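## Task

Pick up the roll of masking tape from the desk and set it down on the coffee table. The robot must not tip over or be left leaning, or the task fails, and the tape only counts if it stays on the table without the robot holding it there.

## Robot and tools

Robot: a Hello Robot Stretch 3 with a single arm. It has a two-wheeled base (0.33 m long, 0.34 m wide), a lift that slides up a mast, and a telescoping arm that reaches out to the robot's right side. The gripper cannot move forward on its own, so the base has to drive to shift it front-to-back. On-the-spot turns pivot about the point between the drive wheels, 0.05 m behind the front edge. With the arm pulled in and the wrist folded, a turn sweeps a 0.28 m radius; an unfolded, level gripper reaches outside that circle. The base cannot slide sideways. A loose object may occasionally get nudged by something external.

Frames: the base frame has its origin on the floor midway between the drive wheels, x forward, y left, z up. hand_pose is reported in it, located where the closed fingertips meet; with all wrist joints at zero its x axis is up, y runs back along the arm toward the mast, z points to the rear. Fingertips are round pads 0.04 m across. Odometry frame = base frame at the start of the scene; base_odometry is wheel-count only, so slip shows up as travel. Heading is left-positive, -3.142 to 3.142.

execute_actions: argument actions is a list holding exactly one action (or empty, which just reports state and pictures). An action may contain base, joints, or both, plus optional contact_limits; the motions begin together and may finish at different times. base takes one command only: {"translate_m": d}, a relative drive of d metres from the current position, forward positive, range -1 to 1; or {"rotate_rad": d}, a relative turn in radians, left/counter-clockwise positive, range -3.2 to 3.2. joints is a single dictionary of absolute targets keyed by name: lift_m 0 to 1.1 (arm height on the mast); arm_m 0 to 0.52 (extension); wrist_yaw_rad -1.345 to 4.42 (0 along the arm, positive swings toward the front, 3.0 folds over the base); wrist_pitch_rad -1.57 to 0.451 (0 level, negative tips fingertips downward); wrist_roll_rad -2.911 to 2.911 (0 = fingers side by side, level); gripper_m -0.089 to 0.179 (larger is wider; real fingertip gap is about 0.007 less when almost shut and 0.025 less when fully open, zero under 0.007); head_pan_rad -3.953 to 1.73 (0 forward, positive left, -1.57 faces along the arm); head_tilt_rad -1.53 to 0.419 (negative down). Done-tolerances: lift and arm ±0.004, gripper ±0.004, wrist yaw/roll and head ±0.02, pitch ±0.05. contact_limits accepts only arm_m, a motor_effort percentage 1 to 100 at which the arm motion halts with contact_stop (negative when retracting); smaller is gentler, too small stops instantly, values above the maximum are clipped. cameras picks head_camera, nav_camera, wrist_camera or all (omitted/null = all, [] = none). Each action is capped at 15 s. Unknown keys or out-of-range numbers make the whole call rejected with no motion. A joint or base not mentioned may keep driving toward its previous target. If one result reports a stop, later motion calls in that same reply are skipped.

wait: seconds 0 to 10; commands nothing and returns the same report. zoom_image: camera plus region [x0, y0, x1, y1] in pixels from the top-left of that camera's latest full image, at most 504x504. finished_scene: scene number; ends the scene irreversibly after the last command has been held, reports success and gives the next task. Between calls the robot keeps holding its last command.

Result lines: base_status and joint_status tell how each commanded motion ended: done (for the base, wheels turned as commanded even if slipping), off_target (stopped short, may still push), contact_stop, time_out, torque_fault (old target dropped). on_its_own covers uncommanded joints; "held at" is the target, not the position. Arm or lift that hits something firmly stops and goes slack until commanded again; a slack lift can sag under load or be pushed up by closing fingertips on a surface. Base, wrist and head keep pushing into obstacles; a wrist servo overloaded for several seconds turns off for 10 s. motor_effort is percent of max, positive toward higher values, bracket = peak of last action; readings carry fixed and random error. Effort at rest outside its normal range suggests a load or contact. Positive wheel effort pushes forward. lidar_m: 12 distances from the base origin, 30-degree sectors starting straight ahead and going counter-clockwise (4th left, 7th behind, 10th right), plane 0.17 m high, 0.15 to 12 m, '-' = nothing; it sees table legs not tops, misses clear or thin things, and the robot's own parts can block sectors 5, 6, 9, 10. wrist_depth_mm (45 to 1000) and head_depth_mm (280 to 4000, sideways image) are 7x7 median depth grids from top-left. base_tilt in degrees, forward/right positive; turned_by_wheels and turned_by_imu give turn since last result. Camera calibrations (K, distortion, T_world_to_cam mapping base frame to camera) are given per camera and are slightly inexact; head and nav cameras move with head pan/tilt, wrist camera with the gripper.

Speed: base goes up to 0.30 m/s and 1.9 rad/s only when stowed (lift_m < 0.30, arm_m < 0.03, wrist_yaw_rad > 2.54); otherwise 0.10 m/s and 0.63 rad/s.

Gripping: command gripper_m below the object's width; lower squeezes harder, but overload protection eases force and heavy or slick items may slip; send a new value to re-squeeze. Release by commanding at least 0.02 above where the fingers met the object. Neither the reading nor done proves a grasp.

Avoid: folding or unfolding the wrist unless lift_m is 0.32 to 0.95, wrist_pitch_rad -0.4 and roll near 0 (once folded the lift may drop to 0.25); yaw below -0.4 needs pitch -0.5 or lower. Pushing the arm into something solid with the gripper above about 0.45 m can tip the robot, more so with a raised contact limit or a repeated push. Driving while gripping or pushing something fixed, or snagging furniture (especially backing up), can tip it; reverse the last move in small steps, free the gripper, and lower lift_m to about 0.2 if still tilted. Drops, slams, hard hits and forceful pushes are penalised.

Each tool is called after "Call:" in YAML: its name, and indented under it one key for each argument.

## Session

Call:
execute_actions:
  actions:
    - {"joints":{"head_tilt_rad":-0.5}}
  cameras: ["nav_camera","head_camera"]

Scene clock: 0.87 s.
base_odometry: x=+0.000 y=+0.000 heading=+0.000 (m, m, rad; odometry frame)
turned_by_wheels: +0.000 (rad since the last result)
turned_by_imu: +0.000 (rad since the last result)
base_tilt: forward=+1.9 right=+1.0 (deg)
lidar_m: 1.53 1.54 1.82 1.19 1.65 1.68 2.19 1.35 0.79 0.60 0.60 1.23
head_depth_mm: 1341 1456 1596 1728 1900 1650 1337 / 1325 1446 1560 1720 1899 1646 1330 / 1307 1410 1539 1698 1876 1648 1330 / 1292 1384 1521 1661 1835 1643 1332 / 1278 1382 1497 1638 1806 1650 1338 / 1253 1364 1472 1610 1780 1639 1329 / 1236 1328 1451 1585 1757 1653 1335
base_status: not commanded
joint_positions: lift_m=+0.333 arm_m=+0.001 wrist_yaw_rad=+2.875 wrist_pitch_rad=-0.603 wrist_roll_rad=+0.005 gripper_m=+0.037 head_pan_rad=+0.012 head_tilt_rad=-0.494
joint_status: all done
motor_effort: left_wheel=-1(1) right_wheel=+1(0) lift_m=+36(37) arm_m=+0(1) wrist_yaw_rad=+0(0) wrist_pitch_rad=+4(4) wrist_roll_rad=+0(0) gripper_m=-1(1) head_pan_rad=+0(0) head_tilt_rad=-3(39) (%)
hand_pose: x=+0.0307 y=+0.0445 z=+0.3064 quat_wxyz=(+0.299, +0.698, +0.118, +0.640) (m; base frame)
wrist_depth_mm: - - - - - - - / - 899 885 889 881 901 884 / 737 - 730 739 735 731 744 / 627 - 628 626 630 629 622 / 548 539 561 540 559 543 542 / 495 - - 488 - 483 480 / - - - 430 435 434 432
pictures: head_camera (sideways: a quarter turn clockwise sets it upright), nav_camera (sideways: a quarter turn counterclockwise sets it upright)
camera_calibration (this result's frames):
head_camera: T_world_to_cam=[[-0.429645, -0.0249424, -0.902653, 1.20031], [-0.0415379, 0.999106, -0.00783636, 0.00997348], [0.902042, 0.0341274, -0.430297, 0.511334], [0, 0, 0, 1]] pos_world=[0.0548761, 0.00252341, 1.30356]
nav_camera: T_world_to_cam=[[0.428438, -0.0423032, 0.902581, -1.1322], [-0.0197768, -0.999103, -0.0374395, 0.0958126], [0.903355, -0.00180964, -0.42889, 0.510902], [0, 0, 0, 1]] pos_world=[0.0254457, 0.0487556, 1.24461]
Images, in order (width x height): head_camera 896x504, nav_camera 672x504.

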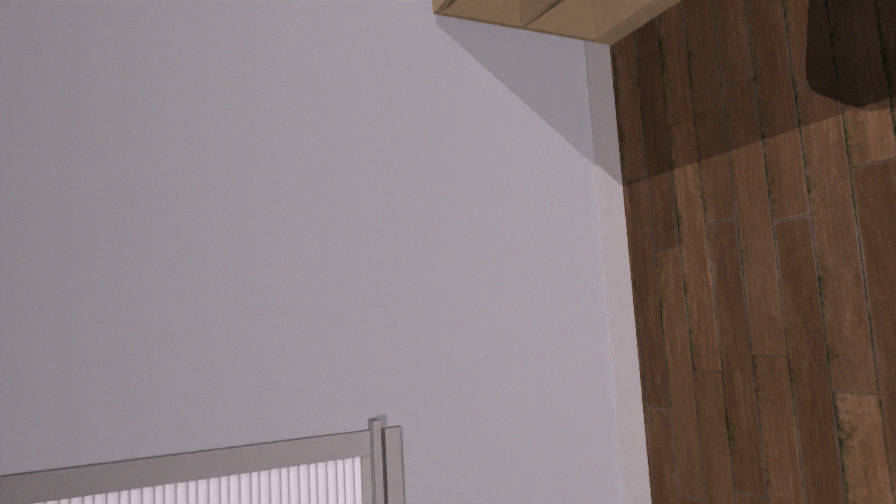

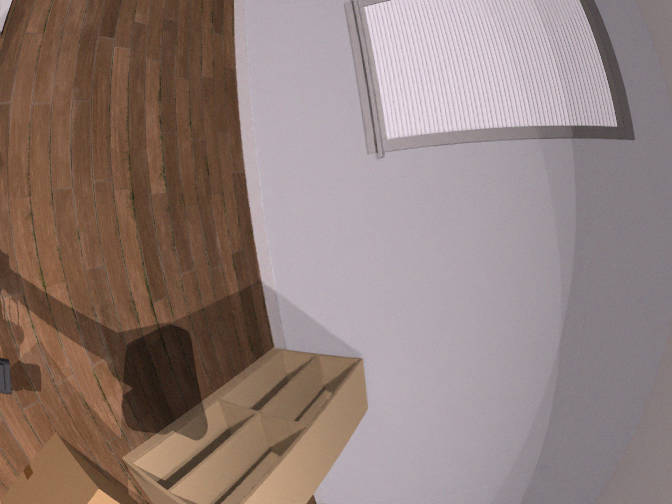

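Similar layout; barrier right, desk left.

Call:
execute_actions:
  actions:
    - {"joints":{"head_pan_rad":-1.6,"head_tilt_rad":-0.7}}
  cameras: ["nav_camera","head_camera"]

Call:
execute_actions:
  actions:
    - {"joints":{"head_pan_rad":1.6,"head_tilt_rad":-0.45}}
  cameras: ["nav_camera","head_camera"]

Scene clock: 2.50 s.
base_odometry: x=+0.000 y=+0.000 heading=+0.000 (m, m, rad; odometry frame)
turned_by_wheels: +0.000 (rad since the last result)
turned_by_imu: +0.000 (rad since the last result)
base_tilt: forward=+1.7 right=+1.0 (deg)
lidar_m: 1.53 1.53 1.82 1.19 1.64 1.69 2.20 1.34 0.80 0.60 0.60 1.23
head_depth_mm: 2872 3104 920 976 1172 1360 1192 / 2787 2995 1083 1159 1173 1337 1193 / 2710 2998 2714 1741 1151 1207 1191 / 2708 3011 3030 2190 1155 1085 1186 / 2651 2987 3048 2168 1152 1014 1172 / 2609 2900 3005 2190 1227 1343 1187 / 2571 2862 3042 2024 1293 1341 1200
base_status: not commanded
joint_positions: lift_m=+0.333 arm_m=+0.001 wrist_yaw_rad=+2.875 wrist_pitch_rad=-0.603 wrist_roll_rad=+0.005 gripper_m=+0.037 head_pan_rad=-1.593 head_tilt_rad=-0.691
joint_status: all done
motor_effort: left_wheel=-1(1) right_wheel=+0(0) lift_m=+37(36) arm_m=+0(0) wrist_yaw_rad=+1(1) wrist_pitch_rad=+4(3) wrist_roll_rad=+0(0) gripper_m=-1(0) head_pan_rad=-4(35) head_tilt_rad=-6(26) (%)
hand_pose: x=+0.0307 y=+0.0445 z=+0.3064 quat_wxyz=(+0.299, +0.698, +0.118, +0.640) (m; base frame)
wrist_depth_mm: - - - - - - - / - 893 880 891 892 883 887 / 749 - 736 726 741 722 724 / 634 - 621 629 634 626 620 / 560 545 564 545 559 544 538 / 493 - - 482 - 485 483 / - - - 439 434 435 432
pictures: head_camera (sideways: a quarter turn clockwise sets it upright), nav_camera (sideways: a quarter turn counterclockwise sets it upright)
camera_calibration (this result's frames):
head_camera: T_world_to_cam=[[-0.0067738, 0.599161, -0.8006, 1.06465], [0.999959, 0.00888299, -0.00181262, -0.00422316], [0.00602568, -0.800579, -0.599196, 0.736555], [0, 0, 0, 1]] pos_world=[0.00699645, -0.0481863, 1.29369]
nav_camera: T_world_to_cam=[[-0.0603937, -0.595718, 0.80092, -0.996647], [-0.997725, 0.0600952, -0.0305355, 0.0927812], [-0.0299409, -0.800943, -0.597992, 0.736615], [0, 0, 0, 1]] pos_world=[0.0544339, -0.00930978, 1.24156]
Images, in order (width x height): head_camera 896x504, nav_camera 672x504.

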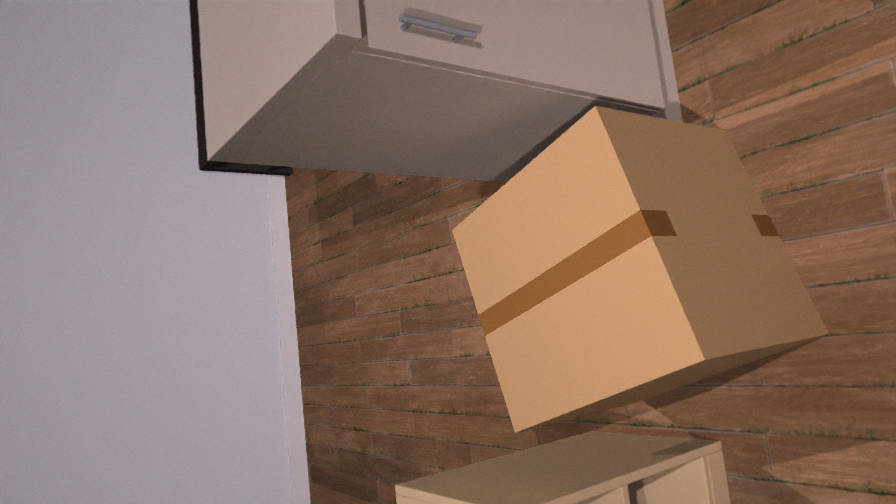

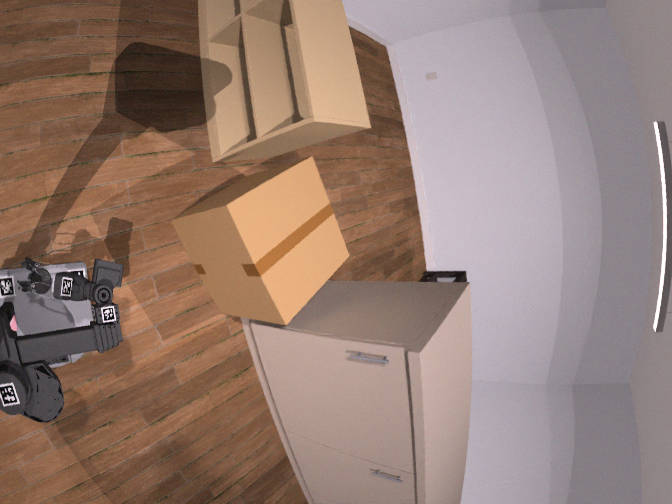

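Scene clock: 4.60 s.
base_odometry: x=+0.000 y=+0.000 heading=+0.000 (m, m, rad; odometry frame)
turned_by_wheels: +0.000 (rad since the last result)
turned_by_imu: +0.001 (rad since the last result)
base_tilt: forward=+1.8 right=+1.0 (deg)
lidar_m: 1.53 1.53 1.82 1.19 1.65 1.69 2.19 1.35 0.79 0.60 0.60 1.23
head_depth_mm: 1444 1565 1692 1847 2008 1708 1369 / 1428 1554 1674 1827 1954 1714 1363 / 1416 1531 1643 1790 1968 1711 1369 / 1406 1506 1626 1748 1948 1693 1369 / 1371 1492 1549 1032 1851 1599 1329 / 1365 1465 1531 1035 1892 1704 1368 / 1346 1455 1523 1026 1848 1731 -
base_status: not commanded
joint_positions: lift_m=+0.333 arm_m=+0.001 wrist_yaw_rad=+2.875 wrist_pitch_rad=-0.603 wrist_roll_rad=+0.005 gripper_m=+0.037 head_pan_rad=+1.593 head_tilt_rad=-0.458
joint_status: all done
motor_effort: left_wheel=-1(1) right_wheel=+0(0) lift_m=+37(37) arm_m=+0(0) wrist_yaw_rad=+1(1) wrist_pitch_rad=+3(4) wrist_roll_rad=+0(0) gripper_m=+0(0) head_pan_rad=+3(37) head_tilt_rad=+5(30) (%)
hand_pose: x=+0.0307 y=+0.0445 z=+0.3064 quat_wxyz=(+0.299, +0.698, +0.118, +0.640) (m; base frame)
wrist_depth_mm: - - - - - - - / - 894 882 891 888 892 875 / 743 - 746 719 733 738 738 / 624 - 632 628 627 627 624 / 543 545 563 548 563 548 539 / 492 - - 488 - 483 488 / - - - 435 436 435 434
pictures: head_camera (sideways: a quarter turn clockwise sets it upright), nav_camera (sideways: a quarter turn counterclockwise sets it upright)
camera_calibration (this result's frames):
head_camera: T_world_to_cam=[[0.0286611, -0.39719, -0.917289, 1.21661], [-0.998632, -0.0515346, -0.00888803, 0.0171813], [-0.0437419, 0.916288, -0.398123, 0.475235], [0, 0, 0, 1]] pos_world=[0.00307615, 0.048657, 1.30534]
nav_camera: T_world_to_cam=[[0.0385932, 0.396679, 0.917146, -1.14883], [0.999224, -0.00813806, -0.0385272, 0.0910145], [-0.00781914, 0.917921, -0.396685, 0.474553], [0, 0, 0, 1]] pos_world=[-0.0428965, 0.0208537, 1.2454]
Images, in order (width x height): head_camera 896x504, nav_camera 672x504.

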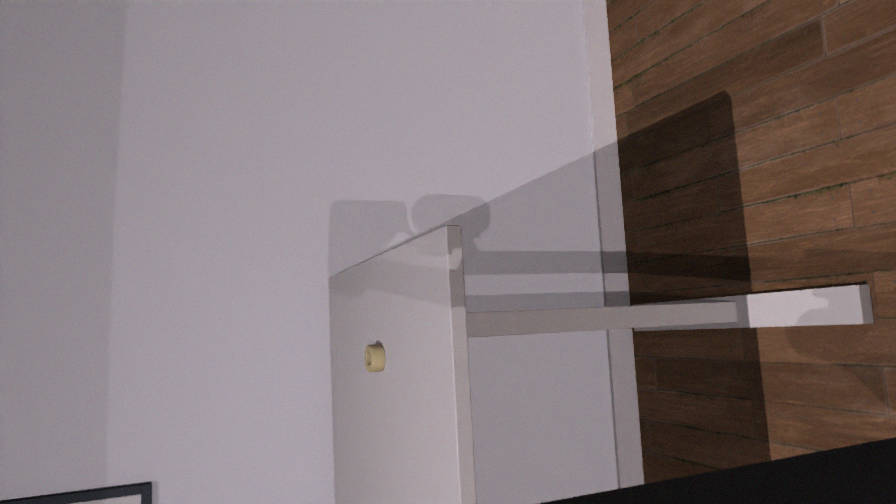

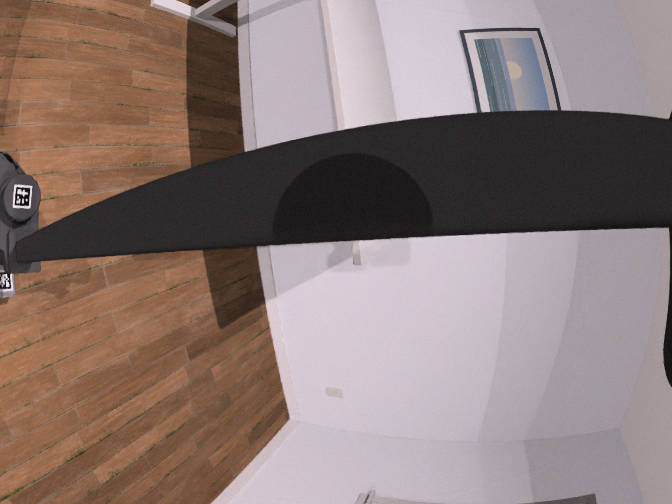

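Call:
execute_actions:
  actions:
    - {"base":{"rotate_rad":1.83},"joints":{"lift_m":0.65,"wrist_pitch_rad":-0.4,"head_pan_rad":-1.57,"head_tilt_rad":-0.5}}
  cameras: []

Call:
execute_actions:
  actions:
    - {"base":{"translate_m":0.554},"joints":{"lift_m":0.94,"wrist_yaw_rad":0,"gripper_m":0.16}}
  cameras: []

Call:
execute_actions:
  actions:
    - {"base":{"rotate_rad":1.42},"joints":{"lift_m":1.04,"wrist_pitch_rad":-0.2}}

Scene clock: 9.23 s.
base_odometry: x=+0.000 y=+0.000 heading=+1.830 (m, m, rad; odometry frame)
turned_by_wheels: +1.830 (rad since the last result)
turned_by_imu: +1.867 (rad since the last result)
base_tilt: forward=+1.7 right=+1.1 (deg)
lidar_m: 1.19 1.68 2.24 2.20 0.99 0.66 0.60 1.23 1.55 1.53 1.63 1.67
head_depth_mm: 1249 1350 1461 1593 1747 1649 1336 / 1257 1363 1475 1607 1780 1638 1329 / 1280 1371 1501 1649 1815 1650 1328 / 1292 1400 1521 1668 1831 1635 1340 / 1306 1415 1547 1699 1892 1644 1330 / 1321 1443 1575 1729 1902 1653 1333 / 1351 1456 1599 1784 1922 1649 1335
base_status: done
joint_positions: lift_m=+0.650 arm_m=+0.001 wrist_yaw_rad=+2.875 wrist_pitch_rad=-0.420 wrist_roll_rad=+0.005 gripper_m=+0.037 head_pan_rad=-1.563 head_tilt_rad=-0.494
joint_status: all done
motor_effort: left_wheel=-4(9) right_wheel=+5(8) lift_m=+42(45) arm_m=+0(0) wrist_yaw_rad=-1(1) wrist_pitch_rad=+6(7) wrist_roll_rad=+0(0) gripper_m=+0(0) head_pan_rad=-3(36) head_tilt_rad=-3(13) (%)
hand_pose: x=+0.0377 y=+0.0704 z=+0.6619 quat_wxyz=(+0.239, +0.706, +0.054, +0.664) (m; base frame)
wrist_depth_mm: - - - - - - - / - - - - - - - / - - - - - - - / - - - - - - - / - - - - - - - / 950 - - 951 - 941 936 / 844 825 823 805 843 830 824
pictures: none
No camera images: the call's "cameras" was empty. Leave "cameras" out to get every camera's image.

Scene clock: 15.73 s.
base_odometry: x=-0.142 y=+0.536 heading=+1.830 (m, m, rad; odometry frame)
turned_by_wheels: +0.000 (rad since the last result)
turned_by_imu: +0.002 (rad since the last result)
base_tilt: forward=+1.8 right=+1.0 (deg)
lidar_m: 0.64 1.16 1.31 2.15 1.70 1.26 1.15 1.69 1.60 1.58 1.41 1.10
head_depth_mm: 1272 1374 1513 1642 1812 1757 - / 1297 1409 1531 1681 1836 1741 - / 1323 1421 1546 1705 1881 - - / 1335 1446 1570 1733 1895 1689 1329 / 1355 1482 1597 1749 1921 1702 1332 / 1373 1499 1616 1792 1954 1640 1341 / 1407 1534 1655 1839 1966 1644 1334
base_status: done
joint_positions: lift_m=+0.940 arm_m=+0.001 wrist_yaw_rad=+0.003 wrist_pitch_rad=-0.420 wrist_roll_rad=+0.005 gripper_m=+0.160 head_pan_rad=-1.563 head_tilt_rad=-0.494
joint_status: all done
motor_effort: left_wheel=-4(6) right_wheel=+4(10) lift_m=+42(45) arm_m=+0(1) wrist_yaw_rad=-3(3) wrist_pitch_rad=+6(6) wrist_roll_rad=+0(0) gripper_m=+0(92) head_pan_rad=-3(3) head_tilt_rad=-4(3) (%)
hand_pose: x=-0.0209 y=-0.3700 z=+0.9520 quat_wxyz=(+0.690, +0.148, -0.693, -0.147) (m; base frame)
wrist_depth_mm: - - - - - - - / - - - - - - - / - - - - - - - / - - - - - - - / - - - - - - - / - - - - - - - / - - - - - - -
pictures: none
No camera images: the call's "cameras" was empty. Leave "cameras" out to get every camera's image.

Scene clock: 18.97 s.
base_odometry: x=-0.142 y=+0.536 heading=-3.034 (m, m, rad; odometry frame)
turned_by_wheels: +1.420 (rad since the last result)
turned_by_imu: +1.448 (rad since the last result)
base_tilt: forward=+1.8 right=+1.0 (deg)
lidar_m: 2.16 1.95 1.38 1.15 1.44 1.66 1.58 1.62 1.15 0.64 1.12 1.31
head_depth_mm: 901 970 1053 1132 - - - / 904 974 1064 - - - - / 903 973 1058 - - - - / 905 975 1066 872 599 426 962 / 901 972 1071 869 550 440 1241 / 904 978 1063 818 572 440 1239 / 886 975 1060 819 574 441 1229
base_status: done
joint_positions: lift_m=+1.040 arm_m=+0.001 wrist_yaw_rad=+0.002 wrist_pitch_rad=-0.222 wrist_roll_rad=+0.005 gripper_m=+0.160 head_pan_rad=-1.563 head_tilt_rad=-0.494
joint_status: all done
motor_effort: left_wheel=-4(10) right_wheel=+5(8) lift_m=+42(44) arm_m=-1(0) wrist_yaw_rad=-2(3) wrist_pitch_rad=+7(7) wrist_roll_rad=+0(0) gripper_m=+0(0) head_pan_rad=-4(4) head_tilt_rad=-3(4) (%)
hand_pose: x=-0.0211 y=-0.3905 z=+1.0985 quat_wxyz=(+0.701, +0.079, -0.704, -0.078) (m; base frame)
wrist_depth_mm: 750 746 771 772 770 778 794 / 793 818 807 805 819 842 831 / 833 829 853 852 875 882 880 / 613 610 606 610 897 931 951 / 458 482 455 436 449 - - / 362 - 365 363 362 - - / 300 303 302 301 300 322 -
pictures: head_camera (sideways: a quarter turn clockwise sets it upright), nav_camera (sideways: a quarter turn counterclockwise sets it upright), wrist_camera
camera_calibration (this result's frames):
head_camera: T_world_to_cam=[[-0.0232755, 0.430319, -0.902377, 1.19747], [0.99926, 0.0376563, -0.00781717, 0.0035996], [0.0306163, -0.901891, -0.430877, 0.517403], [0, 0, 0, 1]] pos_world=[0.0084337, -0.0487866, 1.30353]
nav_camera: T_world_to_cam=[[-0.0439649, -0.428849, 0.902306, -1.12896], [-0.999019, 0.0236869, -0.0374193, 0.10176], [-0.00532556, -0.903065, -0.42947, 0.5172], [0, 0, 0, 1]] pos_world=[0.0547797, -0.0194984, 1.2446]
wrist_camera: T_world_to_cam=[[-0.999742, -0.0216137, -0.00699925, -0.0187567], [-0.00283237, 0.424255, -0.905538, 1.1832], [0.0225415, -0.905285, -0.424207, 0.284198], [0, 0, 0, 1]] pos_world=[-0.0218068, -0.245105, 1.19186]
Images, in order (width x height): head_camera 896x504, nav_camera 672x504, wrist_camera 644x364.

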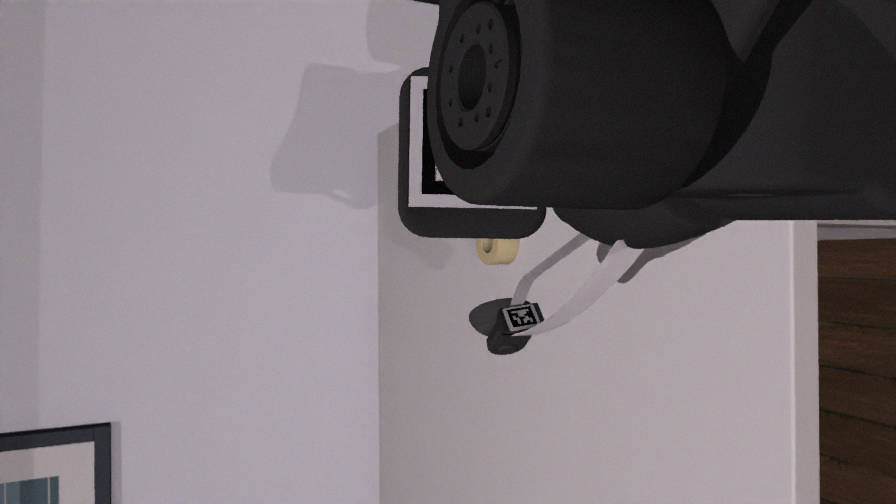

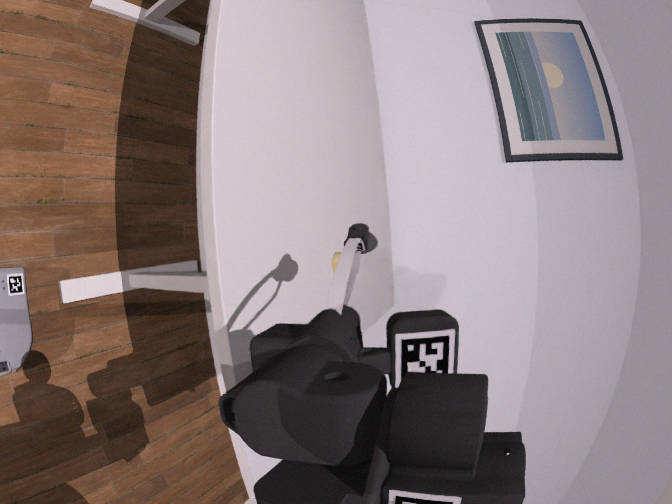

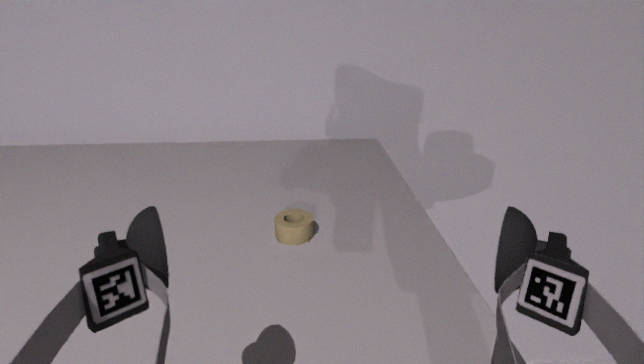

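Call:
execute_actions:
  actions:
    - {"base":{"translate_m":0.04},"joints":{"wrist_pitch_rad":-0.5,"arm_m":0.2,"lift_m":1.02,"gripper_m":0.12}}
  cameras: ["wrist_camera","head_camera"]

Scene clock: 22.13 s.
base_odometry: x=-0.182 y=+0.531 heading=-3.034 (m, m, rad; odometry frame)
turned_by_wheels: +0.000 (rad since the last result)
turned_by_imu: +0.001 (rad since the last result)
base_tilt: forward=+1.9 right=+0.9 (deg)
lidar_m: 2.11 1.95 1.38 1.16 1.45 1.70 1.62 1.62 1.14 0.64 1.12 1.28
head_depth_mm: 901 975 - - 558 439 1235 / 896 969 - - 561 440 1235 / 900 975 1037 - 538 439 927 / 901 974 1062 847 573 441 1233 / 902 975 1058 818 574 440 1233 / 891 979 1053 819 572 441 1230 / 882 974 1066 823 573 440 1233
base_status: done
joint_positions: lift_m=+1.020 arm_m=+0.200 wrist_yaw_rad=+0.002 wrist_pitch_rad=-0.513 wrist_roll_rad=+0.005 gripper_m=+0.120 head_pan_rad=-1.563 head_tilt_rad=-0.494
joint_status: all done
motor_effort: left_wheel=-4(6) right_wheel=+4(11) lift_m=+30(39) arm_m=+4(4) wrist_yaw_rad=-2(2) wrist_pitch_rad=+4(6) wrist_roll_rad=+0(0) gripper_m=+0(89) head_pan_rad=-3(3) head_tilt_rad=-4(4) (%)
hand_pose: x=-0.0212 y=-0.5561 z=+1.0122 quat_wxyz=(+0.683, +0.180, -0.685, -0.180) (m; base frame)
wrist_depth_mm: 579 593 601 597 612 627 630 / 477 472 469 464 464 689 697 / 369 368 367 363 362 740 774 / 304 303 301 292 300 302 887 / 258 266 257 248 256 263 969 / 224 231 222 221 223 - 221 / 203 197 198 197 197 196 196
pictures: head_camera (sideways: a quarter turn clockwise sets it upright), wrist_camera
camera_calibration (this result's frames):
head_camera: T_world_to_cam=[[-0.0232386, 0.43033, -0.902373, 1.19746], [0.999263, 0.0375705, -0.00781687, 0.0035992], [0.0305388, -0.90189, -0.430886, 0.517416], [0, 0, 0, 1]] pos_world=[0.0084295, -0.0487868, 1.30353]
wrist_camera: T_world_to_cam=[[-0.999752, -0.0184886, -0.0123999, -0.0158545], [-0.00305543, 0.665695, -0.746218, 1.14833], [0.0220511, -0.745995, -0.665586, 0.430552], [0, 0, 0, 1]] pos_world=[-0.0218361, -0.443538, 1.14327]
Images, in order (width x height): head_camera 896x504, wrist_camera 644x364.

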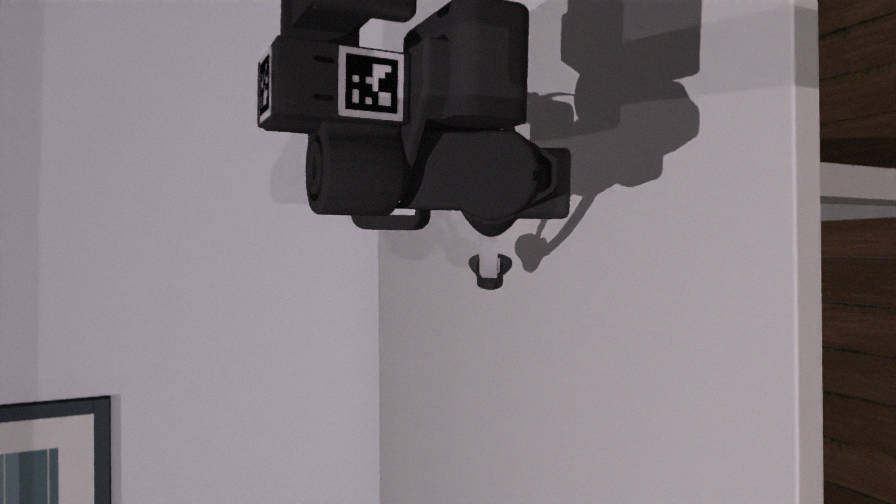

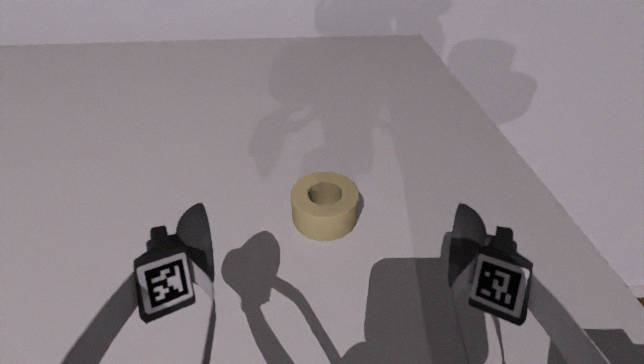

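Call:
execute_actions:
  actions:
    - {"joints":{"arm_m":0.274,"lift_m":0.972}}
  cameras: ["wrist_camera"]

Scene clock: 24.80 s.
base_odometry: x=-0.182 y=+0.531 heading=-3.034 (m, m, rad; odometry frame)
turned_by_wheels: +0.000 (rad since the last result)
turned_by_imu: +0.001 (rad since the last result)
base_tilt: forward=+1.8 right=+0.9 (deg)
lidar_m: 2.11 1.95 1.38 1.16 1.45 1.70 1.61 1.61 1.14 0.64 1.12 1.28
head_depth_mm: 900 974 1048 - 557 440 1225 / 902 970 1032 - 560 440 1232 / 906 975 1041 - 549 441 926 / 901 972 1062 844 572 439 1233 / 898 978 1061 822 572 441 1228 / 895 973 1062 821 572 440 1235 / 883 974 1066 821 574 439 1230
base_status: not commanded
joint_positions: lift_m=+0.972 arm_m=+0.273 wrist_yaw_rad=+0.001 wrist_pitch_rad=-0.511 wrist_roll_rad=+0.005 gripper_m=+0.120 head_pan_rad=-1.563 head_tilt_rad=-0.494
joint_status: all done
motor_effort: left_wheel=-4(5) right_wheel=+4(5) lift_m=+26(28) arm_m=+5(6) wrist_yaw_rad=-2(2) wrist_pitch_rad=+3(4) wrist_roll_rad=+0(0) gripper_m=-1(1) head_pan_rad=-3(4) head_tilt_rad=-4(4) (%)
hand_pose: x=-0.0212 y=-0.6302 z=+0.9648 quat_wxyz=(+0.683, +0.179, -0.685, -0.179) (m; base frame)
wrist_depth_mm: 509 493 492 491 483 551 554 / 362 360 358 355 354 584 613 / 280 280 278 279 279 277 683 / 231 231 230 230 229 228 235 / 196 202 195 162 194 200 194 / 170 175 170 161 169 - 168 / 152 149 150 150 149 149 149
pictures: wrist_camera
camera_calibration (this result's frames):
wrist_camera: T_world_to_cam=[[-0.999754, -0.0184083, -0.0123682, -0.0178138], [-0.00298725, 0.664389, -0.747381, 1.1625], [0.0219752, -0.74716, -0.66428, 0.341718], [0, 0, 0, 1]] pos_world=[-0.0218461, -0.517361, 1.09561]
Images, in order (width x height): wrist_camera 644x364.

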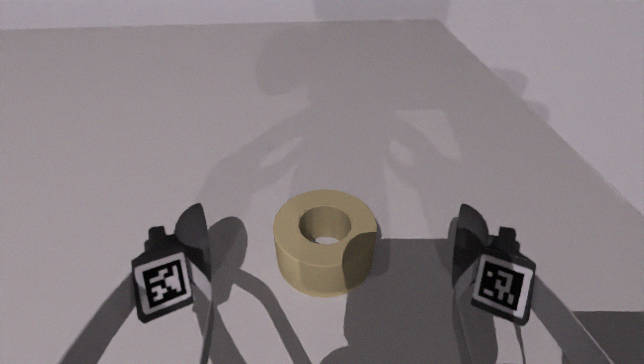

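Fingertips appear to be just touching the desk. Close.

Call:
execute_actions:
  actions:
    - {"joints":{"gripper_m":0.02}}
  cameras: ["wrist_camera"]

Call:
execute_actions:
  actions:
    - {"joints":{"lift_m":1.03}}
  cameras: ["wrist_camera"]

Scene clock: 26.63 s.
base_odometry: x=-0.182 y=+0.531 heading=-3.034 (m, m, rad; odometry frame)
turned_by_wheels: +0.000 (rad since the last result)
turned_by_imu: +0.000 (rad since the last result)
base_tilt: forward=+2.0 right=+1.1 (deg)
lidar_m: 2.11 1.95 1.38 1.16 1.45 1.70 1.62 1.62 1.14 0.64 1.12 1.28
head_depth_mm: 898 976 1046 1140 561 439 1229 / 899 971 1032 - 561 439 1229 / 899 974 1050 - 547 439 926 / 897 975 1062 820 573 440 1227 / 898 971 1057 820 573 439 1234 / 892 976 1066 823 573 440 1236 / 881 974 1061 821 571 440 1231
base_status: not commanded
joint_positions: lift_m=+0.972 arm_m=+0.274 wrist_yaw_rad=-0.003 wrist_pitch_rad=-0.498 wrist_roll_rad=+0.005 gripper_m=+0.021 head_pan_rad=-1.563 head_tilt_rad=-0.494
joint_status: all done
motor_effort: left_wheel=-5(5) right_wheel=+5(6) lift_m=+28(27) arm_m=+4(6) wrist_yaw_rad=+3(3) wrist_pitch_rad=+0(4) wrist_roll_rad=+0(0) gripper_m=-14(91) head_pan_rad=-3(3) head_tilt_rad=-4(4) (%)
hand_pose: x=-0.0221 y=-0.6321 z=+0.9673 quat_wxyz=(+0.683, +0.173, -0.687, -0.176) (m; base frame)
wrist_depth_mm: 505 511 515 522 522 558 552 / 372 370 371 369 369 599 618 / 289 289 288 287 285 285 676 / 237 235 234 234 234 234 250 / 200 199 205 176 198 197 197 / 172 172 172 160 163 171 170 / 152 152 152 152 151 150 152
pictures: wrist_camera
camera_calibration (this result's frames):
wrist_camera: T_world_to_cam=[[-0.999824, -0.0143007, -0.0121522, -0.0163398], [-0.000187312, 0.655116, -0.755528, 1.16782], [0.0187657, -0.755393, -0.655003, 0.327723], [0, 0, 0, 1]] pos_world=[-0.0222681, -0.51773, 1.09678]
Images, in order (width x height): wrist_camera 644x364.

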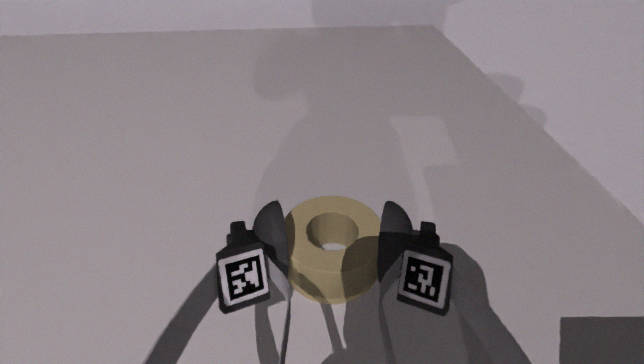

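Scene clock: 28.00 s.
base_odometry: x=-0.182 y=+0.531 heading=-3.034 (m, m, rad; odometry frame)
turned_by_wheels: +0.000 (rad since the last result)
turned_by_imu: +0.000 (rad since the last result)
base_tilt: forward=+1.8 right=+0.9 (deg)
lidar_m: 2.11 1.95 1.38 1.16 1.45 1.70 1.62 1.62 1.14 0.64 1.11 1.27
head_depth_mm: 902 969 - 1139 570 439 1228 / 900 960 - 753 571 440 1233 / 895 972 - - 572 439 928 / 900 980 1059 819 572 439 1231 / 901 969 1053 815 573 440 1227 / 889 977 1061 821 574 441 1237 / 876 976 1059 819 575 440 1234
base_status: not commanded
joint_positions: lift_m=+1.030 arm_m=+0.274 wrist_yaw_rad=-0.003 wrist_pitch_rad=-0.515 wrist_roll_rad=+0.005 gripper_m=+0.021 head_pan_rad=-1.563 head_tilt_rad=-0.494
joint_status: all done
motor_effort: left_wheel=-4(5) right_wheel=+4(6) lift_m=+42(44) arm_m=+4(4) wrist_yaw_rad=+3(3) wrist_pitch_rad=+5(5) wrist_roll_rad=+0(0) gripper_m=-12(14) head_pan_rad=-3(3) head_tilt_rad=-4(4) (%)
hand_pose: x=-0.0221 y=-0.6297 z=+1.0212 quat_wxyz=(+0.682, +0.179, -0.685, -0.182) (m; base frame)
wrist_depth_mm: 529 530 538 540 549 558 566 / 486 488 481 482 473 623 613 / 386 388 381 380 380 662 693 / 317 317 316 314 314 325 785 / 270 268 277 177 266 266 886 / 233 233 234 158 222 232 237 / 207 207 206 205 205 204 205
pictures: wrist_camera
camera_calibration (this result's frames):
wrist_camera: T_world_to_cam=[[-0.999821, -0.0142288, -0.0124467, -0.0152675], [-0.000236167, 0.66775, -0.744386, 1.20354], [0.018903, -0.74425, -0.667634, 0.384785], [0, 0, 0, 1]] pos_world=[-0.0222541, -0.517502, 1.1526]
Images, in order (width x height): wrist_camera 644x364.

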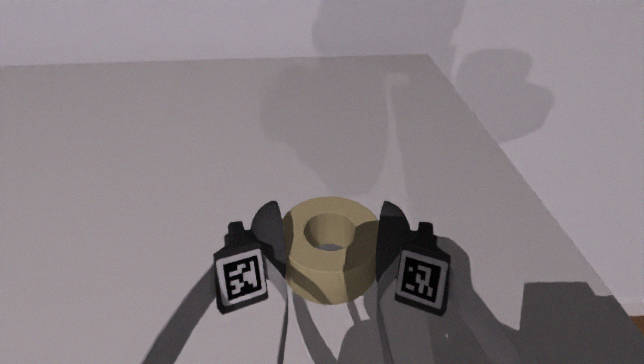

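Call:
execute_actions:
  actions:
    - {"base":{"rotate_rad":1.56},"joints":{"arm_m":0,"gripper_m":0.005,"wrist_pitch_rad":-0.4,"wrist_yaw_rad":1.2,"head_pan_rad":0,"head_tilt_rad":-0.7}}
  cameras: ["nav_camera"]

Call:
execute_actions:
  actions:
    - {"base":{"translate_m":0.3},"joints":{"lift_m":0.75}}
  cameras: []

Call:
execute_actions:
  actions:
    - {"base":{"translate_m":0.7},"joints":{"lift_m":0.58,"wrist_yaw_rad":3.0}}
  cameras: ["nav_camera","wrist_camera"]

Scene clock: 32.47 s.
base_odometry: x=-0.182 y=+0.531 heading=-1.474 (m, m, rad; odometry frame)
turned_by_wheels: +1.560 (rad since the last result)
turned_by_imu: +1.592 (rad since the last result)
base_tilt: forward=+1.9 right=+0.9 (deg)
lidar_m: 1.16 1.46 1.70 1.62 1.61 1.14 0.64 1.11 1.28 2.11 1.95 1.38
head_depth_mm: 3154 1400 1374 1597 1720 1392 1194 / 3160 1543 1435 1630 1707 1399 1199 / 3145 3477 2869 1573 1656 1393 1195 / 3150 3543 2947 1530 1610 1405 1196 / 3179 3508 3032 1590 1602 1406 1198 / 3139 3494 1931 1895 1720 1418 1197 / 3134 3547 1801 1857 1720 1411 1198
base_status: done
joint_positions: lift_m=+1.030 arm_m=+0.001 wrist_yaw_rad=+1.199 wrist_pitch_rad=-0.424 wrist_roll_rad=+0.005 gripper_m=+0.006 head_pan_rad=-0.007 head_tilt_rad=-0.692
joint_status: all done
motor_effort: left_wheel=-4(11) right_wheel=+5(12) lift_m=+42(42) arm_m=-3(4) wrist_yaw_rad=+1(6) wrist_pitch_rad=+7(7) wrist_roll_rad=+0(0) gripper_m=-19(77) head_pan_rad=+3(34) head_tilt_rad=-5(25) (%)
hand_pose: x=+0.1870 y=-0.2276 z=+1.0412 quat_wxyz=(+0.654, +0.513, -0.488, +0.266) (m; base frame)
wrist_depth_mm: - - - - - - - / - - - - - - - / - - - - - - - / - - - - - - - / - - - 176 - - - / - - - 159 - - - / - - - - - - -
pictures: nav_camera (sideways: a quarter turn counterclockwise sets it upright)
camera_calibration (this result's frames):
nav_camera: T_world_to_cam=[[0.596709, -0.0514916, 0.800804, -1.0005], [-0.0451945, -0.998512, -0.0305281, 0.086961], [0.801184, -0.0179755, -0.598148, 0.731748], [0, 0, 0, 1]] pos_world=[0.0146752, 0.0484676, 1.24156]
Images, in order (width x height): nav_camera 672x504.

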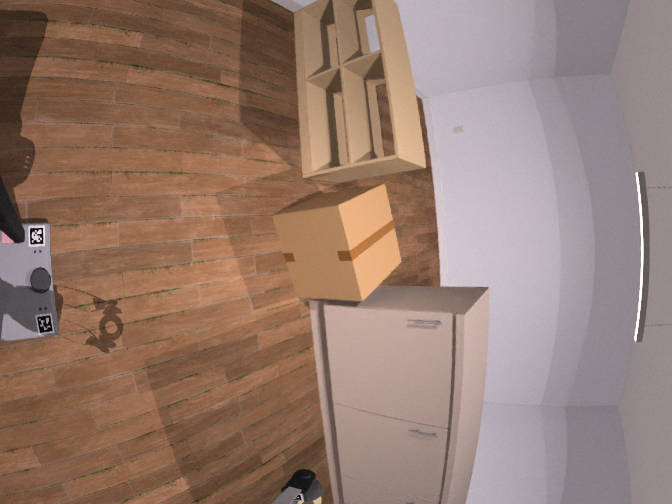

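Scene clock: 36.97 s.
base_odometry: x=-0.153 y=+0.233 heading=-1.474 (m, m, rad; odometry frame)
turned_by_wheels: +0.000 (rad since the last result)
turned_by_imu: +0.001 (rad since the last result)
base_tilt: forward=+1.8 right=+0.8 (deg)
lidar_m: 0.86 1.17 1.71 1.63 1.67 1.45 0.94 1.42 1.44 2.09 1.50 1.07
head_depth_mm: 2886 1390 1052 1218 1423 1403 1194 / 2875 3051 1316 1339 1428 1404 1184 / 2872 3244 2987 1525 1317 1406 1192 / 2882 3258 3063 1463 1273 1393 1193 / 2879 3173 2994 1462 1240 1375 1196 / 2849 3180 3075 1614 1626 1414 1202 / 2845 3208 3103 1444 1617 1404 1202
base_status: done
joint_positions: lift_m=+0.750 arm_m=+0.001 wrist_yaw_rad=+1.199 wrist_pitch_rad=-0.423 wrist_roll_rad=+0.005 gripper_m=+0.006 head_pan_rad=-0.007 head_tilt_rad=-0.692
joint_status: all done
motor_effort: left_wheel=-4(7) right_wheel=+4(9) lift_m=+31(38) arm_m=-3(4) wrist_yaw_rad=+0(1) wrist_pitch_rad=+7(7) wrist_roll_rad=+0(0) gripper_m=-19(18) head_pan_rad=+3(4) head_tilt_rad=-4(5) (%)
hand_pose: x=+0.1870 y=-0.2276 z=+0.7617 quat_wxyz=(+0.654, +0.513, -0.488, +0.266) (m; base frame)
wrist_depth_mm: - - 893 949 - - - / - - 973 - - - - / - - - - - - - / 847 868 - - - - - / 868 939 - 176 - - - / - - - 159 - - - / 921 927 920 918 921 941 926
pictures: none
No camera images: the call's "cameras" was empty. Leave "cameras" out to get every camera's image.

Scene clock: 45.17 s.
base_odometry: x=-0.085 y=-0.464 heading=-1.474 (m, m, rad; odometry frame)
turned_by_wheels: +0.000 (rad since the last result)
turned_by_imu: +0.003 (rad since the last result)
base_tilt: forward=+1.8 right=+1.1 (deg)
lidar_m: 0.20 0.20 0.22 1.66 1.70 2.19 1.64 1.95 2.17 1.43 0.46 0.24
head_depth_mm: 2274 2497 926 805 813 818 823 / 2251 2540 2806 2074 1237 1243 802 / 2257 2530 2749 2174 1715 939 800 / 2265 2558 2756 2195 1702 945 803 / 2272 2534 2767 2197 1717 946 802 / 2250 2526 2765 2182 1720 948 803 / 2273 2537 2734 2189 1701 1085 841
base_status: done
joint_positions: lift_m=+0.580 arm_m=+0.001 wrist_yaw_rad=+2.997 wrist_pitch_rad=-0.423 wrist_roll_rad=+0.005 gripper_m=+0.006 head_pan_rad=-0.007 head_tilt_rad=-0.692
joint_status: all done
motor_effort: left_wheel=-5(6) right_wheel=+5(9) lift_m=+31(34) arm_m=-3(4) wrist_yaw_rad=+3(2) wrist_pitch_rad=+7(7) wrist_roll_rad=+0(0) gripper_m=-19(19) head_pan_rad=+3(3) head_tilt_rad=-4(5) (%)
hand_pose: x=+0.0109 y=+0.0753 z=+0.5917 quat_wxyz=(+0.199, +0.702, +0.098, +0.677) (m; base frame)
wrist_depth_mm: - - - - - 645 527 / - - - - - - 550 / - - - - - 631 609 / - - - - - 668 497 / - - - 176 908 420 419 / 869 875 - 159 815 354 352 / 754 754 764 759 444 316 307
pictures: nav_camera (sideways: a quarter turn counterclockwise sets it upright), wrist_camera
camera_calibration (this result's frames):
nav_camera: T_world_to_cam=[[0.596829, -0.0514924, 0.800714, -1.00039], [-0.045199, -0.998512, -0.0305224, 0.0869536], [0.801094, -0.0179748, -0.598268, 0.731905], [0, 0, 0, 1]] pos_world=[0.0146662, 0.0484677, 1.24155]
wrist_camera: T_world_to_cam=[[0.991992, -0.125834, -0.0108248, 0.00813543], [-0.0836614, -0.59048, -0.802705, 0.543194], [0.0946156, 0.797182, -0.596279, 0.462969], [0, 0, 0, 1]] pos_world=[-0.00643003, -0.0473021, 0.712171]
Images, in order (width x height): nav_camera 672x504, wrist_camera 644x364.

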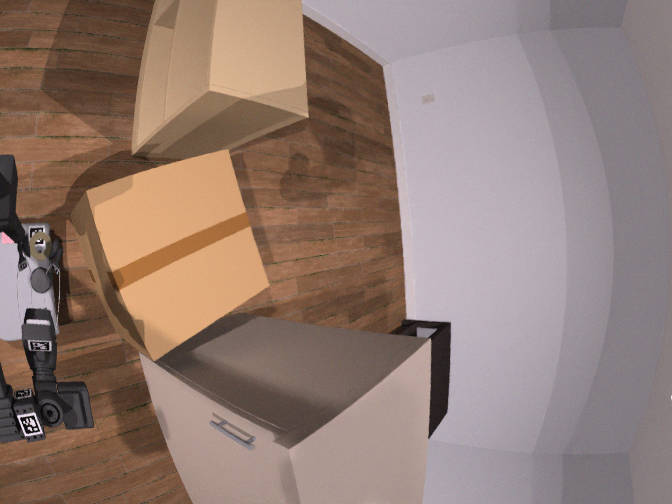

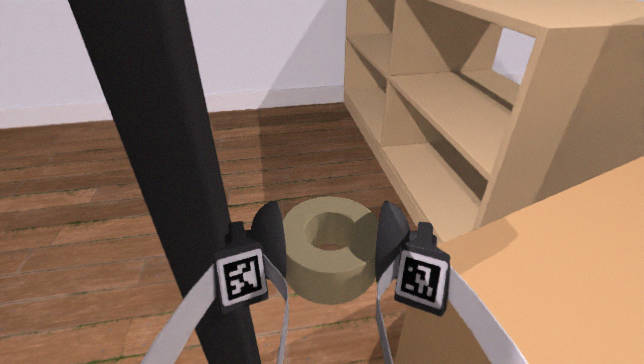

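Call:
execute_actions:
  actions:
    - {"base":{"rotate_rad":0.05}}
  cameras: []

Call:
execute_actions:
  actions:
    - {"base":{"translate_m":0.4},"joints":{"head_tilt_rad":-1.0}}
  cameras: ["nav_camera"]

Scene clock: 46.27 s.
base_odometry: x=-0.085 y=-0.464 heading=-1.424 (m, m, rad; odometry frame)
turned_by_wheels: +0.050 (rad since the last result)
turned_by_imu: +0.051 (rad since the last result)
base_tilt: forward=+2.0 right=+1.0 (deg)
lidar_m: 0.20 0.20 0.23 1.66 1.72 2.15 1.64 1.95 2.14 1.17 0.44 0.23
head_depth_mm: 2237 2522 2639 924 916 907 887 / 2259 2486 2724 2162 1705 1281 796 / 2272 2518 2758 2171 1695 948 798 / 2258 2532 2764 2198 1710 945 799 / 2269 2545 2720 2172 1709 948 804 / 2283 2575 2752 2193 1719 948 804 / 2321 2577 2806 2216 1613 1061 1017
base_status: done
joint_positions: lift_m=+0.580 arm_m=+0.001 wrist_yaw_rad=+2.997 wrist_pitch_rad=-0.423 wrist_roll_rad=+0.005 gripper_m=+0.006 head_pan_rad=-0.007 head_tilt_rad=-0.692
joint_status: not commanded
motor_effort: left_wheel=-4(10) right_wheel=+5(8) lift_m=+31(31) arm_m=-3(4) wrist_yaw_rad=+2(2) wrist_pitch_rad=+7(7) wrist_roll_rad=+0(0) gripper_m=-18(19) head_pan_rad=+2(4) head_tilt_rad=-5(3) (%)
hand_pose: x=+0.0109 y=+0.0753 z=+0.5917 quat_wxyz=(+0.199, +0.702, +0.098, +0.677) (m; base frame)
wrist_depth_mm: - - - - - - 503 / - - - - - - 526 / - - - - - 792 589 / - - - - - 668 636 / - - - 176 948 415 415 / 869 869 - 159 841 353 352 / 751 757 753 738 470 318 306
pictures: none
No camera images: the call's "cameras" was empty. Leave "cameras" out to get every camera's image.

Scene clock: 51.20 s.
base_odometry: x=-0.027 y=-0.859 heading=-1.423 (m, m, rad; odometry frame)
turned_by_wheels: +0.001 (rad since the last result)
turned_by_imu: +0.280 (rad since the last result)
base_tilt: forward=+1.7 right=+0.8 (deg)
lidar_m: - - 0.15 0.19 1.94 1.80 2.08 2.08 2.10 0.19 0.15 -
head_depth_mm: 2171 2241 1841 1568 1343 824 729 / 2235 2260 1864 1597 922 815 733 / 2329 2268 1884 1601 922 816 733 / 2442 2270 1885 1594 926 820 735 / 2514 2305 1900 1605 928 823 737 / 2618 2290 1890 970 1071 1178 761 / 2478 2320 1912 853 860 1214 1110
base_status: translate_m off_target (by the wheels' count: +0.3995 of +0.4000)
joint_positions: lift_m=+0.580 arm_m=+0.001 wrist_yaw_rad=+2.998 wrist_pitch_rad=-0.423 wrist_roll_rad=+0.005 gripper_m=+0.006 head_pan_rad=-0.006 head_tilt_rad=-0.989
joint_status: all done
on_its_own: left_wheel is at rest, and its effort (+100) is outside its rest range (-18 to +18); right_wheel is at rest, and its effort (+64) is outside its rest range (-18 to +18)
motor_effort: left_wheel=+100(100) right_wheel=+64(75) lift_m=+31(31) arm_m=-4(4) wrist_yaw_rad=+2(2) wrist_pitch_rad=+7(7) wrist_roll_rad=+0(0) gripper_m=-19(19) head_pan_rad=+2(3) head_tilt_rad=-8(32) (%)
hand_pose: x=+0.0108 y=+0.0753 z=+0.5917 quat_wxyz=(+0.198, +0.702, +0.098, +0.677) (m; base frame)
wrist_depth_mm: - - - - - 940 500 / - - - - - 955 419 / - - - - - 817 449 / - - - - - 658 492 / - - - 177 967 598 531 / 863 852 - 159 334 354 352 / 756 758 762 727 310 307 310
pictures: nav_camera (sideways: a quarter turn counterclockwise sets it upright)
camera_calibration (this result's frames):
nav_camera: T_world_to_cam=[[0.805502, -0.0524133, 0.590271, -0.727416], [-0.0517975, -0.998496, -0.0179773, 0.0706522], [0.590326, -0.0160938, -0.807005, 1.00467], [0, 0, 0, 1]] pos_world=[-0.00348702, 0.0485885, 1.24142]
Images, in order (width x height): nav_camera 672x504.

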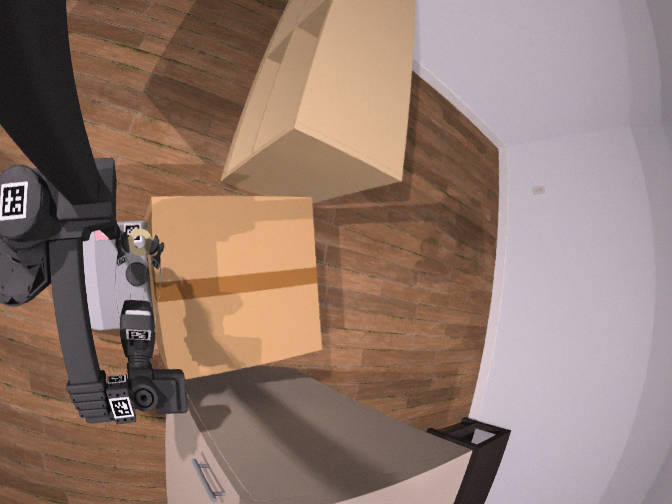

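Call:
execute_actions:
  actions:
    - {"base":{"translate_m":-0.22}}
  cameras: []

Call:
execute_actions:
  actions:
    - {"base":{"rotate_rad":1.54}}
  cameras: []

Call:
execute_actions:
  actions:
    - {"base":{"translate_m":0.25}}
  cameras: []

Call:
execute_actions:
  actions:
    - {"base":{"rotate_rad":-1.93}}
  cameras: ["nav_camera","head_camera"]

Scene clock: 66.07 s.
base_odometry: x=-0.059 y=-0.642 heading=-1.423 (m, m, rad; odometry frame)
turned_by_wheels: +0.000 (rad since the last result)
turned_by_imu: +0.001 (rad since the last result)
base_tilt: forward=+1.9 right=+1.0 (deg)
lidar_m: 0.27 0.28 1.17 1.72 2.01 1.59 2.03 1.87 2.03 0.71 0.43 0.28
head_depth_mm: 2388 2257 1852 1584 1121 963 1084 / 2466 2253 1855 1058 921 858 1094 / 2550 2268 1877 1062 924 860 1093 / 2604 2276 1876 1061 922 862 1094 / 2681 2286 1894 1092 932 861 1102 / 2715 2328 1040 1122 1320 1213 1103 / 2576 2315 991 984 1366 1230 1103
base_status: done
joint_positions: lift_m=+0.580 arm_m=+0.001 wrist_yaw_rad=+2.998 wrist_pitch_rad=-0.423 wrist_roll_rad=+0.005 gripper_m=+0.006 head_pan_rad=-0.006 head_tilt_rad=-0.989
joint_status: not commanded
motor_effort: left_wheel=+0(97) right_wheel=-1(63) lift_m=+31(31) arm_m=-3(3) wrist_yaw_rad=+2(2) wrist_pitch_rad=+7(7) wrist_roll_rad=+0(0) gripper_m=-19(19) head_pan_rad=+3(3) head_tilt_rad=-6(6) (%)
hand_pose: x=+0.0108 y=+0.0753 z=+0.5917 quat_wxyz=(+0.198, +0.702, +0.098, +0.677) (m; base frame)
wrist_depth_mm: - - - - - - 918 / - - - - - - - / - - - - - - 846 / - - - - - - - / - - - 176 - 966 866 / 871 867 - 158 818 828 354 / 747 759 742 751 752 434 325
pictures: none
No camera images: the call's "cameras" was empty. Leave "cameras" out to get every camera's image.

Scene clock: 69.50 s.
base_odometry: x=-0.059 y=-0.642 heading=+0.116 (m, m, rad; odometry frame)
turned_by_wheels: +1.540 (rad since the last result)
turned_by_imu: +1.571 (rad since the last result)
base_tilt: forward=+1.8 right=+0.9 (deg)
lidar_m: 1.72 2.00 1.59 2.03 1.87 2.04 0.73 0.43 0.28 0.27 0.28 1.17
head_depth_mm: 1473 1736 1861 1577 1374 1214 854 / 1531 1791 1864 1589 1374 1218 1097 / 1589 1855 1877 1593 1376 1228 1096 / 1616 1926 1874 1597 1378 1230 1097 / 1693 2014 1894 1591 1399 1229 1098 / 1742 2087 1900 1612 1391 1239 1104 / 1817 2134 1882 1611 1401 1232 1111
base_status: done
joint_positions: lift_m=+0.580 arm_m=+0.001 wrist_yaw_rad=+2.998 wrist_pitch_rad=-0.423 wrist_roll_rad=+0.005 gripper_m=+0.006 head_pan_rad=-0.006 head_tilt_rad=-0.989
joint_status: not commanded
motor_effort: left_wheel=-4(10) right_wheel=+5(9) lift_m=+31(31) arm_m=-3(3) wrist_yaw_rad=+2(2) wrist_pitch_rad=+7(7) wrist_roll_rad=+0(0) gripper_m=-20(19) head_pan_rad=+2(3) head_tilt_rad=-6(7) (%)
hand_pose: x=+0.0108 y=+0.0753 z=+0.5917 quat_wxyz=(+0.198, +0.702, +0.098, +0.677) (m; base frame)
wrist_depth_mm: - - - - - - - / - - - - - - - / - - - - - - - / - - - - - - - / - - - 176 - - - / 867 861 - 159 813 862 855 / 762 738 747 753 751 744 729
pictures: none
No camera images: the call's "cameras" was empty. Leave "cameras" out to get every camera's image.

Scene clock: 73.20 s.
base_odometry: x=+0.189 y=-0.613 heading=+0.116 (m, m, rad; odometry frame)
turned_by_wheels: +0.000 (rad since the last result)
turned_by_imu: +0.001 (rad since the last result)
base_tilt: forward=+1.9 right=+1.0 (deg)
lidar_m: 1.47 1.72 1.96 1.52 2.29 2.28 0.86 0.38 0.28 0.27 0.99 1.47
head_depth_mm: 1275 1479 1736 1574 1364 1220 1082 / 1314 1532 1780 1585 1381 1218 1095 / 1351 1596 1830 1592 1390 1221 1098 / 1389 1641 1836 1591 1386 1232 1096 / 1446 1717 1900 1596 1393 1229 1098 / 1486 1803 1899 1606 1391 1231 1103 / 1545 1873 1896 1617 1390 1242 1106
base_status: done
joint_positions: lift_m=+0.580 arm_m=+0.001 wrist_yaw_rad=+2.998 wrist_pitch_rad=-0.423 wrist_roll_rad=+0.005 gripper_m=+0.006 head_pan_rad=-0.006 head_tilt_rad=-0.989
joint_status: not commanded
motor_effort: left_wheel=-5(6) right_wheel=+4(10) lift_m=+31(31) arm_m=-3(4) wrist_yaw_rad=+2(2) wrist_pitch_rad=+7(7) wrist_roll_rad=+0(0) gripper_m=-19(18) head_pan_rad=+3(2) head_tilt_rad=-7(7) (%)
hand_pose: x=+0.0108 y=+0.0753 z=+0.5917 quat_wxyz=(+0.198, +0.702, +0.098, +0.677) (m; base frame)
wrist_depth_mm: - - - - - - - / - - - - - - - / - - - - - - - / - - - - - - - / - - - 176 - - - / 871 854 - 159 809 863 857 / 746 748 746 752 743 748 745
pictures: none
No camera images: the call's "cameras" was empty. Leave "cameras" out to get every camera's image.

Scene clock: 77.23 s.
base_odometry: x=+0.189 y=-0.613 heading=-1.814 (m, m, rad; odometry frame)
turned_by_wheels: -1.930 (rad since the last result)
turned_by_imu: -1.967 (rad since the last result)
base_tilt: forward=+1.7 right=+0.9 (deg)
lidar_m: 0.27 0.42 0.99 1.47 1.49 1.90 1.52 1.98 1.96 2.27 0.70 0.33
head_depth_mm: 2461 2176 1199 1155 933 1197 1091 / 2560 2261 1857 1053 920 1170 1093 / 2598 2288 1877 1062 922 1042 1092 / 2587 2310 1886 1068 927 925 1098 / 2554 2309 1879 1071 1319 1234 1102 / 2523 2294 1894 1225 1258 1230 1104 / 2522 2305 992 885 1249 1235 1106
base_status: done
joint_positions: lift_m=+0.580 arm_m=+0.001 wrist_yaw_rad=+2.998 wrist_pitch_rad=-0.423 wrist_roll_rad=+0.005 gripper_m=+0.006 head_pan_rad=-0.006 head_tilt_rad=-0.989
joint_status: not commanded
motor_effort: left_wheel=+3(9) right_wheel=-5(8) lift_m=+31(31) arm_m=-3(3) wrist_yaw_rad=+1(2) wrist_pitch_rad=+7(7) wrist_roll_rad=+0(0) gripper_m=-19(19) head_pan_rad=+2(3) head_tilt_rad=-7(6) (%)
hand_pose: x=+0.0108 y=+0.0753 z=+0.5917 quat_wxyz=(+0.198, +0.702, +0.098, +0.677) (m; base frame)
wrist_depth_mm: - - - - - 947 579 / - - - - - - - / - - - - - 860 794 / - - - - - - 631 / - - - 176 989 900 589 / 877 872 - 159 803 804 657 / 746 759 761 749 755 729 727
pictures: head_camera (sideways: a quarter turn clockwise sets it upright), nav_camera (sideways: a quarter turn counterclockwise sets it upright)
camera_calibration (this result's frames):
head_camera: T_world_to_cam=[[-0.807715, -0.014801, -0.589388, 0.794285], [-0.0236645, 0.999693, 0.00732582, -0.00987519], [0.589098, 0.0198647, -0.807817, 1.00432], [0, 0, 0, 1]] pos_world=[0.0496766, 0.00167771, 1.27952]
nav_camera: T_world_to_cam=[[0.805501, -0.0524132, 0.590271, -0.727416], [-0.0517974, -0.998496, -0.0179774, 0.0706522], [0.590326, -0.0160937, -0.807005, 1.00467], [0, 0, 0, 1]] pos_world=[-0.00348702, 0.0485885, 1.24142]
Images, in order (width x height): head_camera 896x504, nav_camera 672x504.

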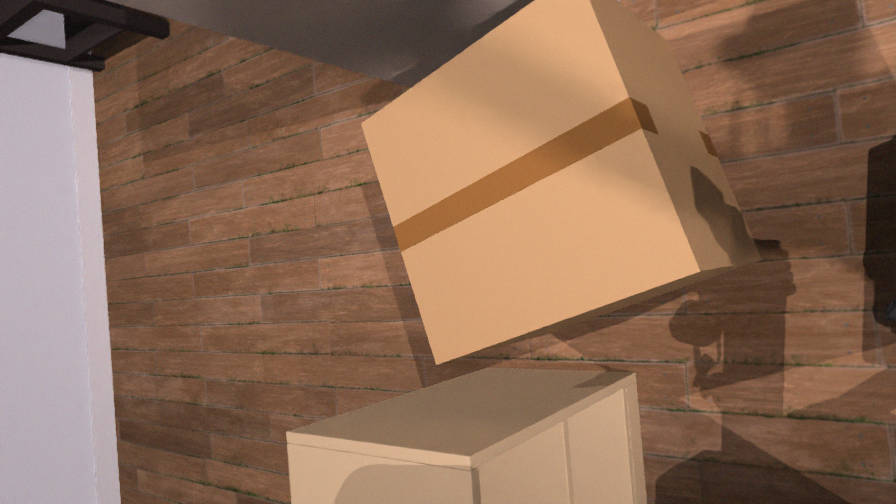

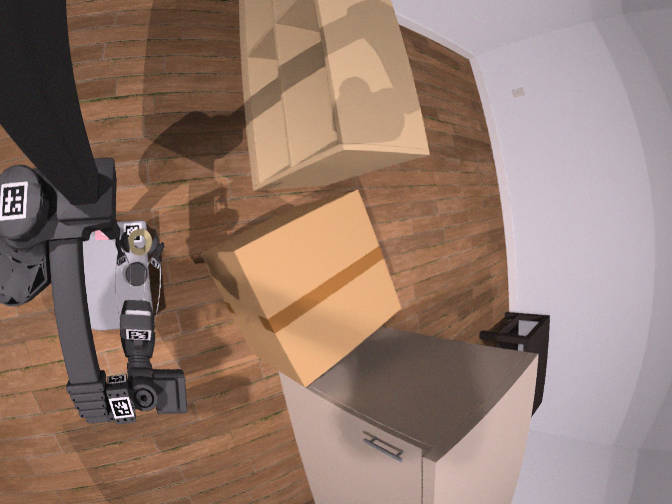

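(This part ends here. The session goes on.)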